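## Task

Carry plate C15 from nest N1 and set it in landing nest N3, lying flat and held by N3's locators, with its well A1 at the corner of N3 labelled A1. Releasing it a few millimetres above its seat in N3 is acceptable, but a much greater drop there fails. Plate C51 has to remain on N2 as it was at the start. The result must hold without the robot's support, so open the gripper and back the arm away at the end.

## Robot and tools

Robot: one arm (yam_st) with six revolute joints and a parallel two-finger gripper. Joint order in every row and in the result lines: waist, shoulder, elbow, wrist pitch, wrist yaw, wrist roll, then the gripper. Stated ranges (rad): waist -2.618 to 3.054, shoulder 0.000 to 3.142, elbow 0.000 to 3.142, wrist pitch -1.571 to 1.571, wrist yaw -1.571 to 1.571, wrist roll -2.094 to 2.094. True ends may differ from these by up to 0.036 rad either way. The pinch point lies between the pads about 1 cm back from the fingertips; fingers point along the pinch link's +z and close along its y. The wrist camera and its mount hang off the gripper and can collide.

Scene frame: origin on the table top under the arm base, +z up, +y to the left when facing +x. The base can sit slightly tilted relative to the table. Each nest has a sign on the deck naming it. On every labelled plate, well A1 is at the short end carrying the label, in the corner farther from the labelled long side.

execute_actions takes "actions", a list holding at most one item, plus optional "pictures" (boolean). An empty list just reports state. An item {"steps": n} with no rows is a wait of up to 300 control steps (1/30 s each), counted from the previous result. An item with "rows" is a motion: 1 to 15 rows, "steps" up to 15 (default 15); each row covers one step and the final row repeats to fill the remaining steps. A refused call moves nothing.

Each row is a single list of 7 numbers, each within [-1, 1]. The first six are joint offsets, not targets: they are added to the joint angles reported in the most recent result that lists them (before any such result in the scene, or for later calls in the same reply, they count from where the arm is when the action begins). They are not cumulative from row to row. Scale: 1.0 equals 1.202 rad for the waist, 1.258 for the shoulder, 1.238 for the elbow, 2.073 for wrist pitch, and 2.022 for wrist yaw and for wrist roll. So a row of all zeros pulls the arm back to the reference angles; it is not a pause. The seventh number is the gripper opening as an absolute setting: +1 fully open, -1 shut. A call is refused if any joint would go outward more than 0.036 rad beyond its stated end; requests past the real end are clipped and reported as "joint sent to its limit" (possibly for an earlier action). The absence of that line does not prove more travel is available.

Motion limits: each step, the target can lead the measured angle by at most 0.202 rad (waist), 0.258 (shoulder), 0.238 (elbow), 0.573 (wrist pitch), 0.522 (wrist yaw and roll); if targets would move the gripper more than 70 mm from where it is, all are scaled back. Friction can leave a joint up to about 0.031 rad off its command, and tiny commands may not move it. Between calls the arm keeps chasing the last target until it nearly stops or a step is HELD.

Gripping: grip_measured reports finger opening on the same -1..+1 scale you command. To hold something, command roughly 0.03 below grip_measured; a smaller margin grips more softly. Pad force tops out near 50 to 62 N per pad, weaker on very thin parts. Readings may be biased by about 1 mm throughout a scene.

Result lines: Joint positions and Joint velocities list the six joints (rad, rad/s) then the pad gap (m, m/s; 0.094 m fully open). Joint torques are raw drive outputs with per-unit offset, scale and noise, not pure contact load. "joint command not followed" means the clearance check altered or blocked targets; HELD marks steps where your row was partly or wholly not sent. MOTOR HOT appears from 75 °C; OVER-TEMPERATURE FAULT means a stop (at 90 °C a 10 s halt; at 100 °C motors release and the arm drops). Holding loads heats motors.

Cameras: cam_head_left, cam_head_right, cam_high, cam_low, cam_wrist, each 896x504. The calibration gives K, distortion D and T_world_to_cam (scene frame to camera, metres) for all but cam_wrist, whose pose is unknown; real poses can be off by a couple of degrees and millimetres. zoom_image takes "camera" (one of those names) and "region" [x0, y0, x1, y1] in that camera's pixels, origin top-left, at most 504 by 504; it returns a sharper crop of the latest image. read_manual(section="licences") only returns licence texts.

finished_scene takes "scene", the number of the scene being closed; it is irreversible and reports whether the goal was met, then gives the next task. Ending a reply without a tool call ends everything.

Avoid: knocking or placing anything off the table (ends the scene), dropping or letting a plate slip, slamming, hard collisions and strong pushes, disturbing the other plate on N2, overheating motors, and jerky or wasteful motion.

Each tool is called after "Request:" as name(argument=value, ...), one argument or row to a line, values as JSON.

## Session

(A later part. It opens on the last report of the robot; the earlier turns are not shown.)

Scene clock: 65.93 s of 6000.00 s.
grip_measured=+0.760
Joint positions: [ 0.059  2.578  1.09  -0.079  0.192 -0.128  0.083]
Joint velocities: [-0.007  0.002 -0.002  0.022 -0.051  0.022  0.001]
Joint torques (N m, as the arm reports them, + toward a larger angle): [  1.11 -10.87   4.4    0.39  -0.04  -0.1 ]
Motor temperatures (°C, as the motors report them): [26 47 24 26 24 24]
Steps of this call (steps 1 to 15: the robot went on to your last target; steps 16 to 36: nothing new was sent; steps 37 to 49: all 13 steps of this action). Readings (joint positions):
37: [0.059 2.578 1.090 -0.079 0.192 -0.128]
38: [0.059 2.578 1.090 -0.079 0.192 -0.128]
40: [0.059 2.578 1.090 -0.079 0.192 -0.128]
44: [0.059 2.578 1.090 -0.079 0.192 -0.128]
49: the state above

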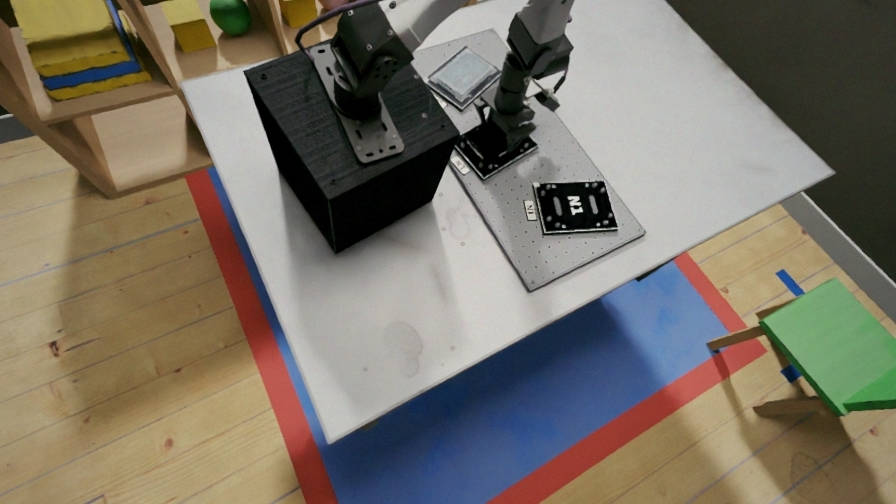

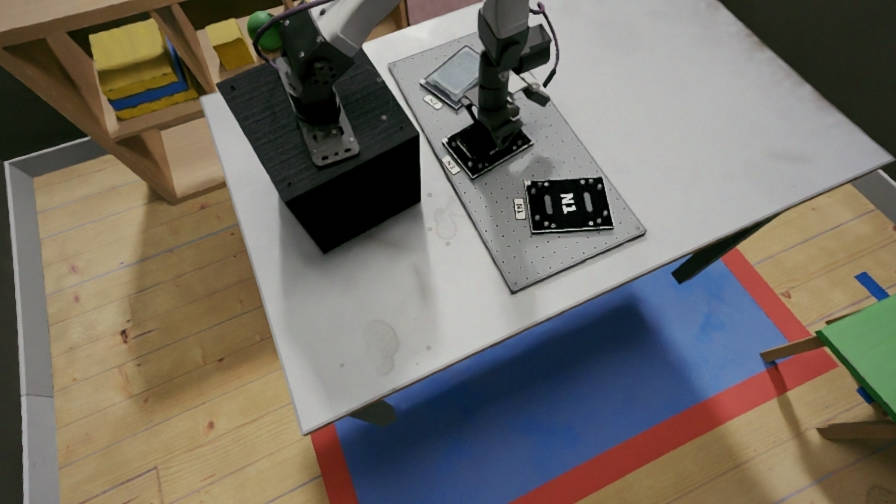

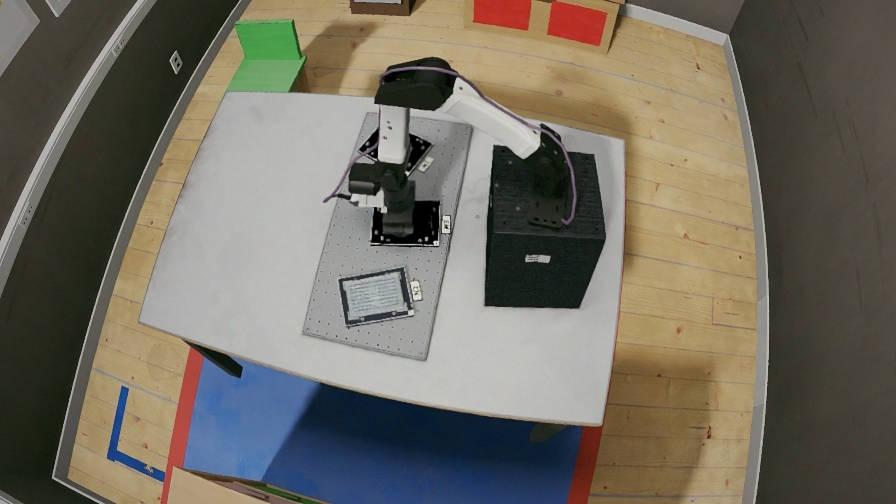

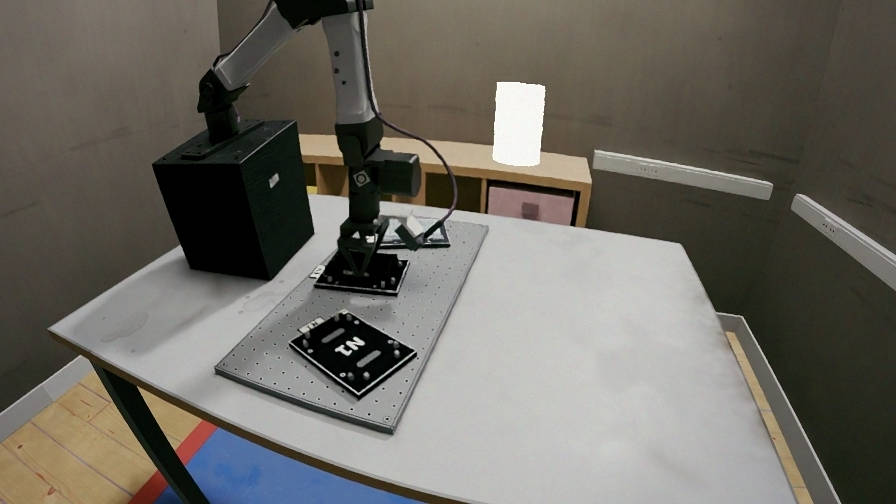

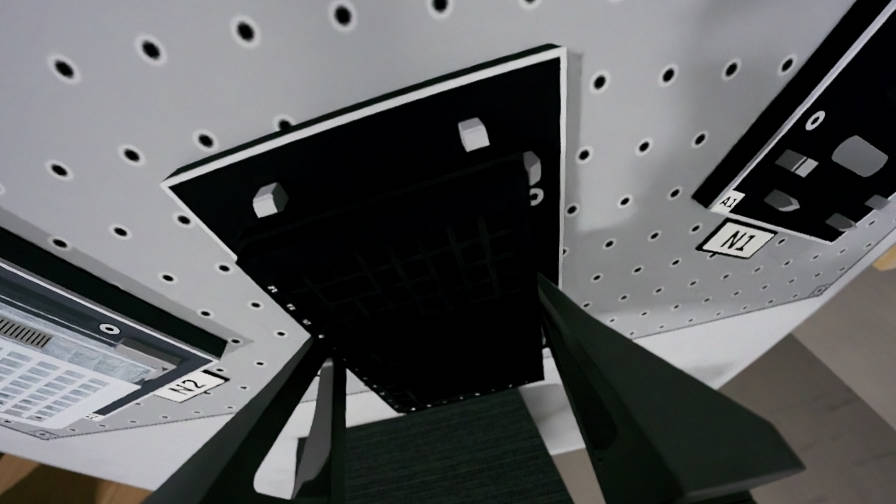

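Request:
execute_actions(
  actions=[
    {"rows":[[0,0.012,0.012,0,0,0,0.727],[0,0.022,0.02,0,0,0,0.727],[0,0.03,0.026,0,0,0,0.727],[0,0.036,0.03,0,0,0,0.727]],"steps":13},
  ],
)

Scene clock: 67.43 s of 6000.00 s.
grip_measured=+0.760
Joint positions: [ 0.059  2.601  1.11  -0.08   0.195 -0.125  0.083]
Joint velocities: [-0.017 -0.012 -0.012 -0.037  0.007 -0.037  0.   ]
Joint torques (N m, as the arm reports them, + toward a larger angle): [ 1.13 -9.26  3.78  0.44 -0.08 -0.12]
Motor temperatures (°C, as the motors report them): [26 47 24 26 24 24]
Steps of this call (steps 1 to 15: the robot went on to your last target; steps 16 to 32: nothing new was sent; steps 33 to 45: all 13 steps of this action). Readings (joint positions):
33: [0.059 2.578 1.090 -0.079 0.192 -0.128]
34: [0.059 2.578 1.090 -0.079 0.192 -0.128]
36: [0.059 2.586 1.098 -0.080 0.193 -0.128]
40: [0.059 2.601 1.110 -0.080 0.195 -0.125]
45: the state above

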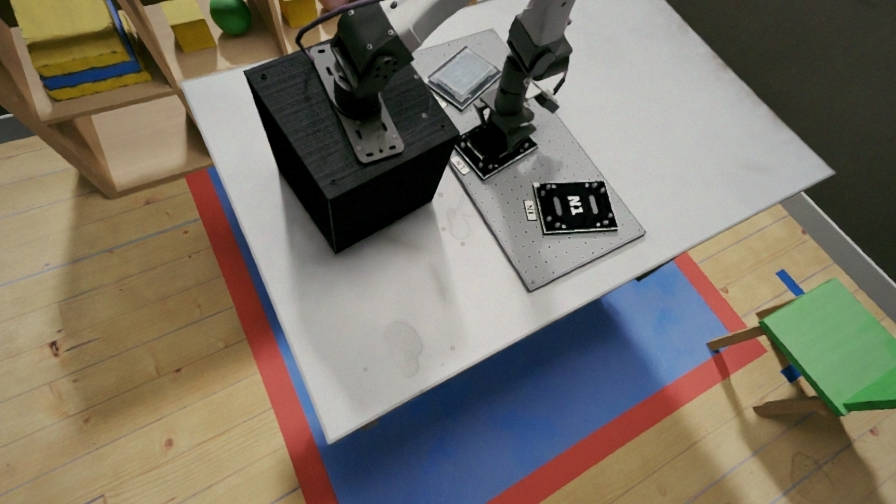

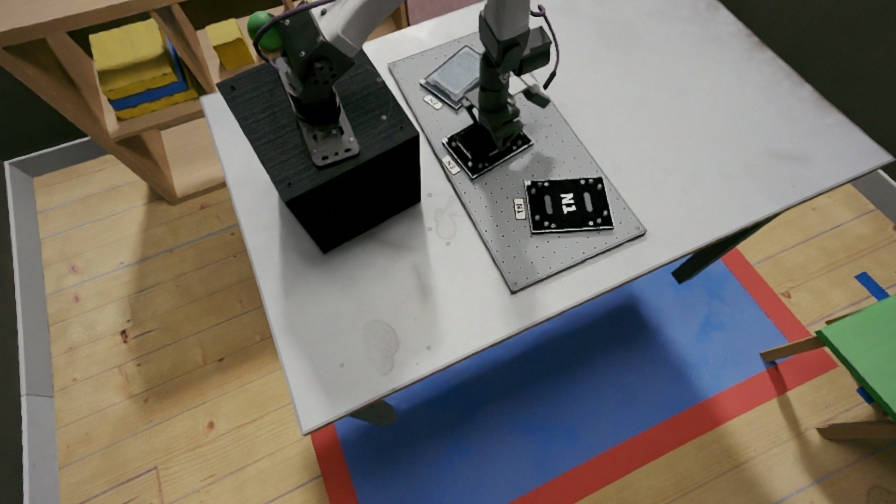

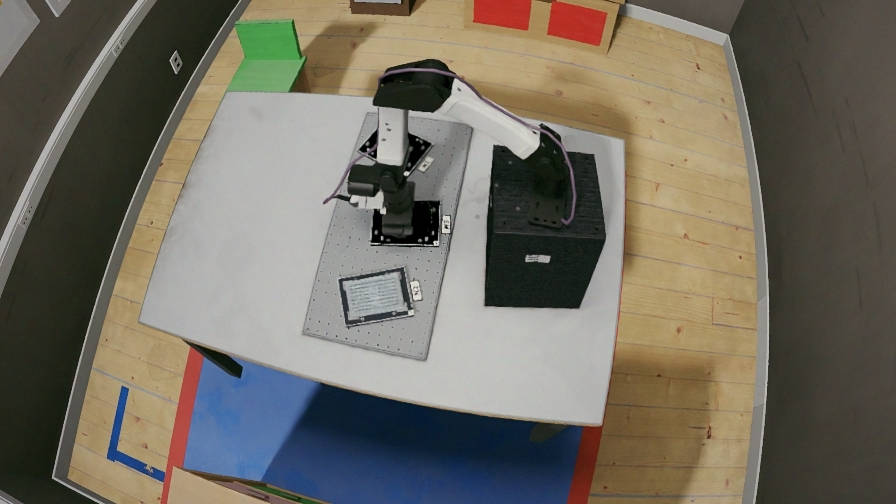

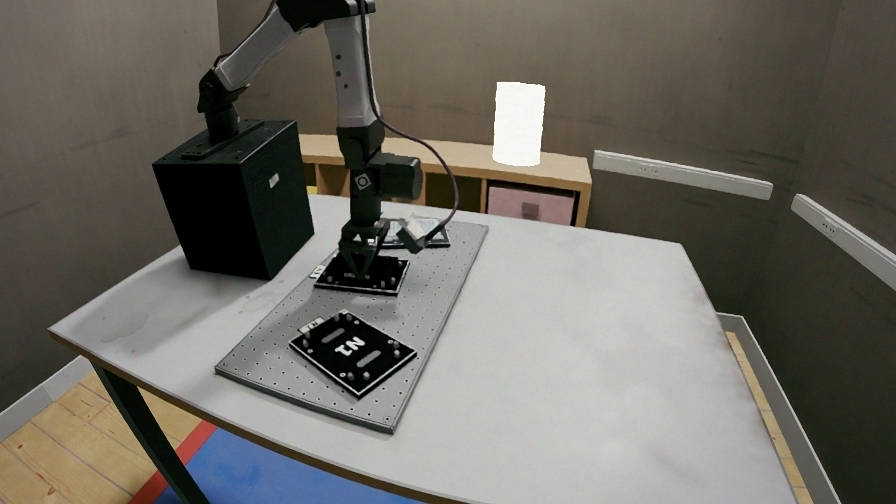

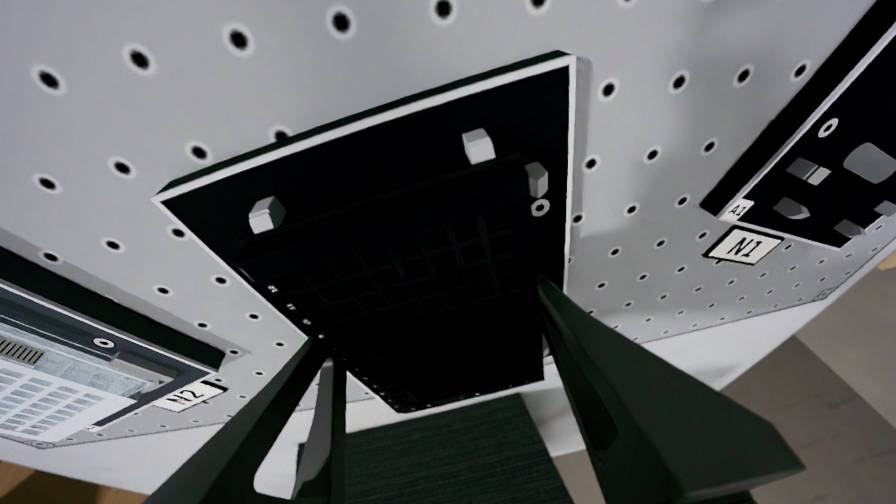

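Matches the seated reference. Release and lift.

Request:
execute_actions(
  actions=[
    {"rows":[[0,0,0,0,0,0,0.75],[0,0,0,0,0,0,0.77],[0,0,0,0,0,0,0.8],[0,0,0,0,0,0,0.85],[0,0,0,0,0,0,0.9],[0,0,0,0,0,0,0.95],[0,0,0,0,0,0,1],[0,0,0,0,0,0,1],[0,-0.015,-0.005,-0.003,0,0,1],[0,-0.03,-0.01,-0.006,0,0,1],[0,-0.05,-0.018,-0.012,0,0,1],[0,-0.07,-0.027,-0.018,0,0,1],[0,-0.09,-0.036,-0.025,0,0,1],[0,-0.11,-0.045,-0.032,0,0,1],[0,-0.13,-0.054,-0.04,0,0,1]]},
  ],
)

Request:
execute_actions(
  actions=[
    {"rows":[[0,-0.04,-0.01,-0.015,0,0,1],[0,-0.07,-0.015,-0.025,0,0,1],[0,-0.1,-0.02,-0.035,0,0,1],[0,-0.13,-0.02,-0.045,0,0,1],[0,-0.16,-0.02,-0.055,0,0,1],[0,-0.19,-0.02,-0.065,0,0,1],[0,-0.22,-0.02,-0.075,0,0,1],[0,-0.25,-0.02,-0.085,0,0,1]]},
  ],
)

Request:
zoom_image(
  camera="cam_low",
  region=[300,230,430,310],
)

Request:
zoom_image(
  camera="cam_head_left",
  region=[440,100,560,200],
)

Scene clock: 69.63 s of 6000.00 s.
grip_measured=+1.000
Joint positions: [ 0.059  2.52   1.07  -0.12   0.196 -0.124  0.094]
Joint velocities: [-0.002 -0.789 -0.295 -0.432  0.007  0.007  0.   ]
Joint torques (N m, as the arm reports them, + toward a larger angle): [  1.17 -13.51   2.13   0.49  -0.07  -0.12]
Motor temperatures (°C, as the motors report them): [26 47 24 26 24 24]
Steps of this call (steps 1 to 15: the robot went on to your last target; steps 16 to 51: nothing new was sent; steps 52 to 66: all 15 steps of this action). Readings (joint positions):
52: [0.059 2.601 1.110 -0.080 0.195 -0.125]
53: [0.059 2.601 1.110 -0.080 0.195 -0.124]
55: [0.059 2.601 1.110 -0.080 0.196 -0.124]
59: [0.059 2.601 1.110 -0.080 0.196 -0.124]
66: the state above

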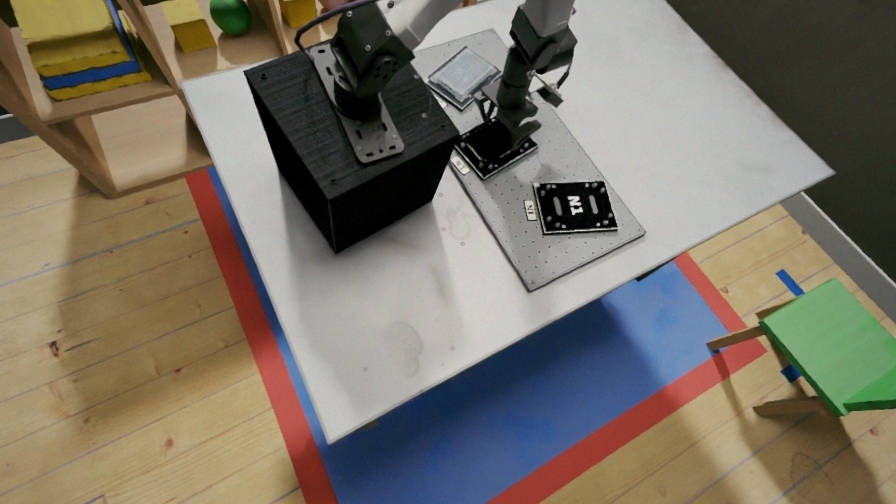

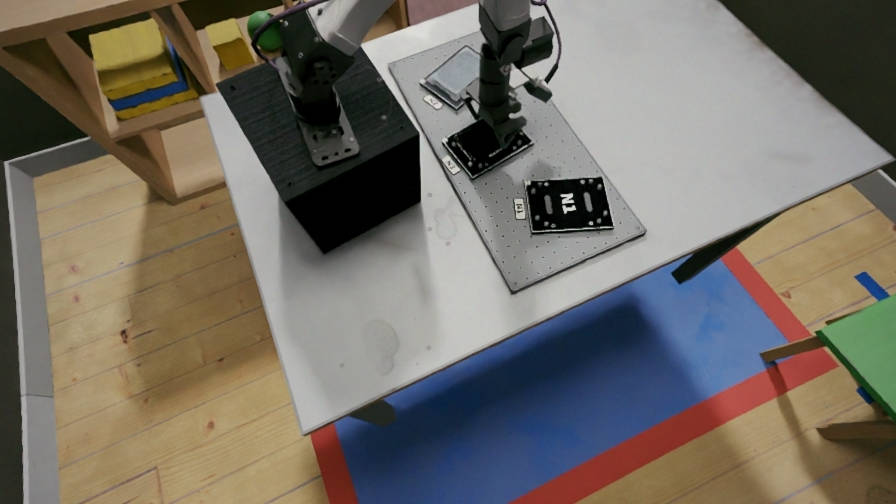

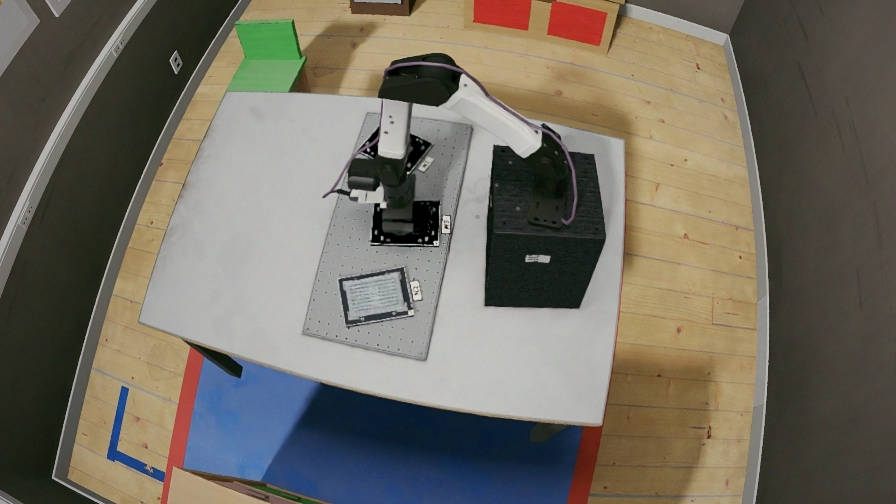

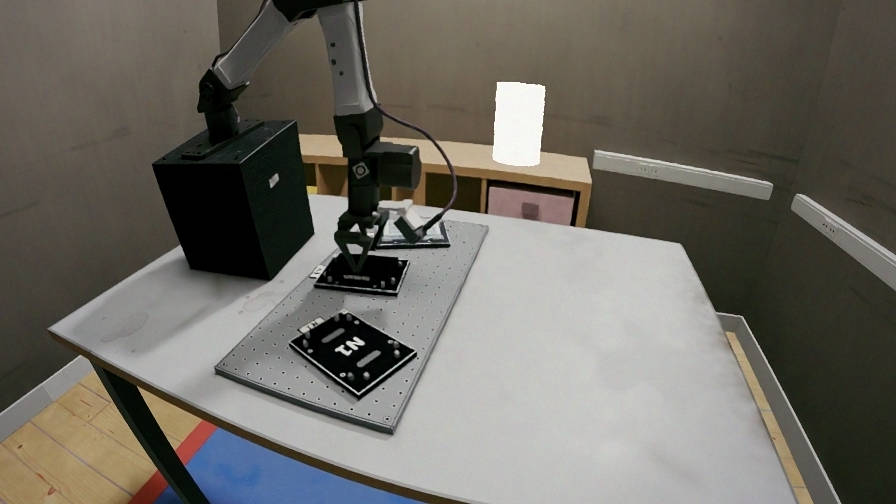

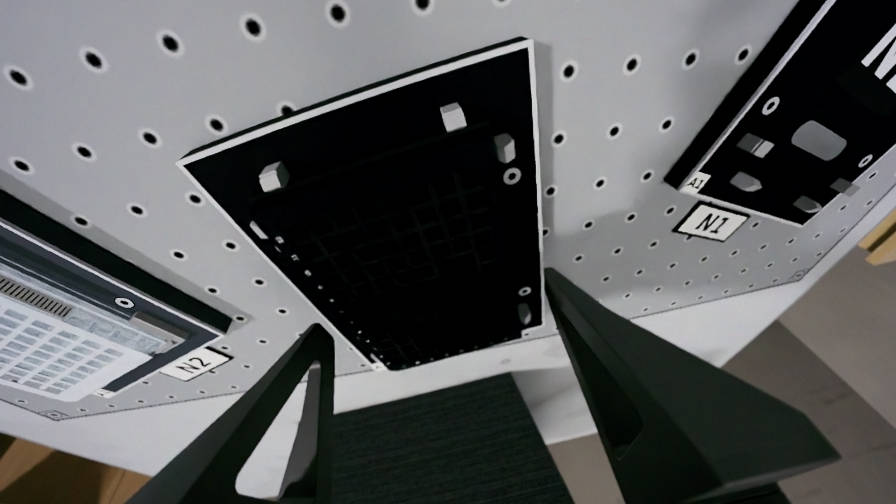

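Scene clock: 70.13 s of 6000.00 s.
grip_measured=+1.000
Joint positions: [ 0.059  2.202  1.053 -0.263  0.196 -0.124  0.094]
Joint velocities: [-0.002 -0.007 -0.012 -0.359  0.037 -0.022  0.   ]
Joint torques (N m, as the arm reports them, + toward a larger angle): [  1.12 -10.41   3.84   0.97  -0.02  -0.09]
Motor temperatures (°C, as the motors report them): [26 47 24 26 24 24]
Steps of this call (steps 1 to 15: all 15 steps of this action). Readings (joint positions):
1: [0.059 2.499 1.065 -0.131 0.196 -0.124]
2: [0.059 2.483 1.065 -0.136 0.196 -0.124]
4: [0.059 2.442 1.062 -0.157 0.196 -0.124]
8: [0.059 2.307 1.053 -0.228 0.196 -0.124]
15: the state above

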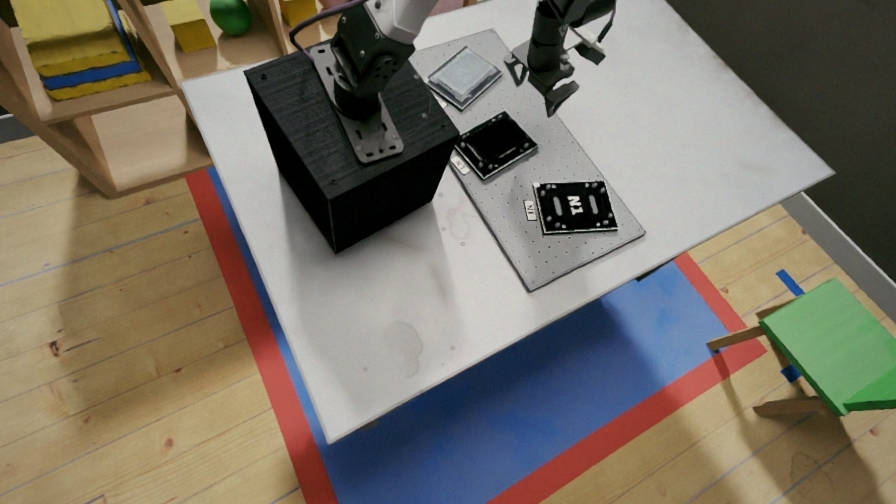

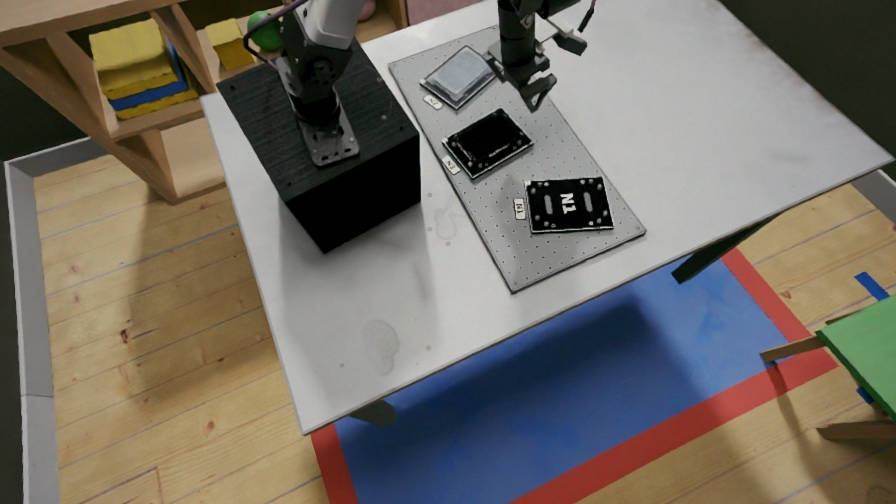

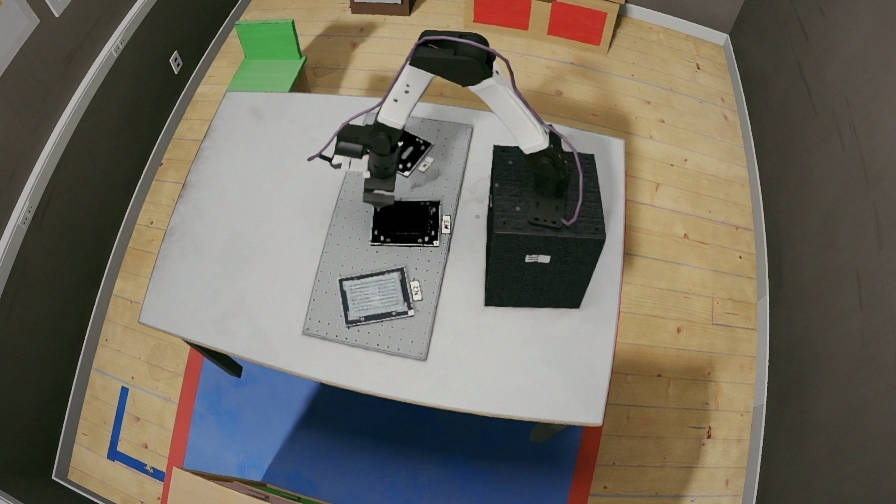

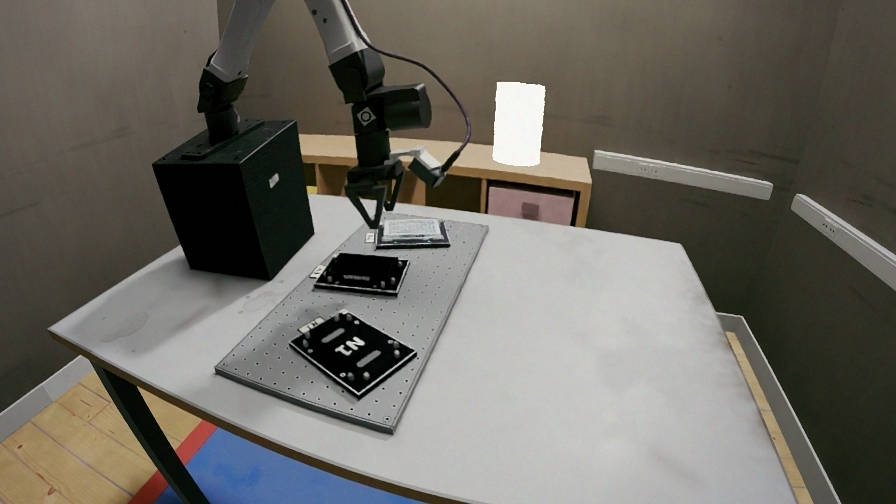

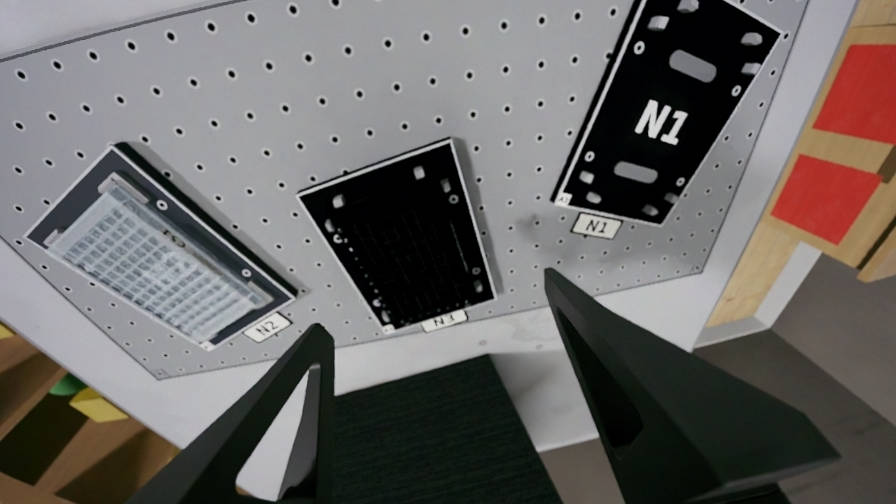

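Region (300, 230, 430, 310) of cam_low's 896x504 image, scaled by 3.877, with more detail than that image has; it fills the top 310 rows of this view, and the rest is white.

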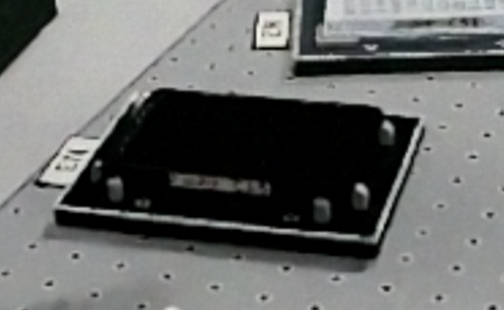

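Region (440, 100, 560, 200) of cam_head_left's 896x504 image, scaled by 4.200, with more detail than that image has.

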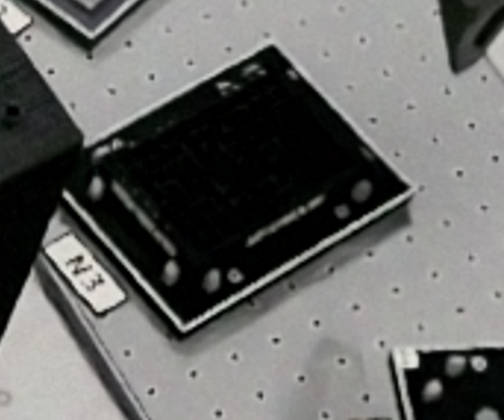

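Request:
finished_scene(
  scene=2,
)

The scene is finished: the task was done.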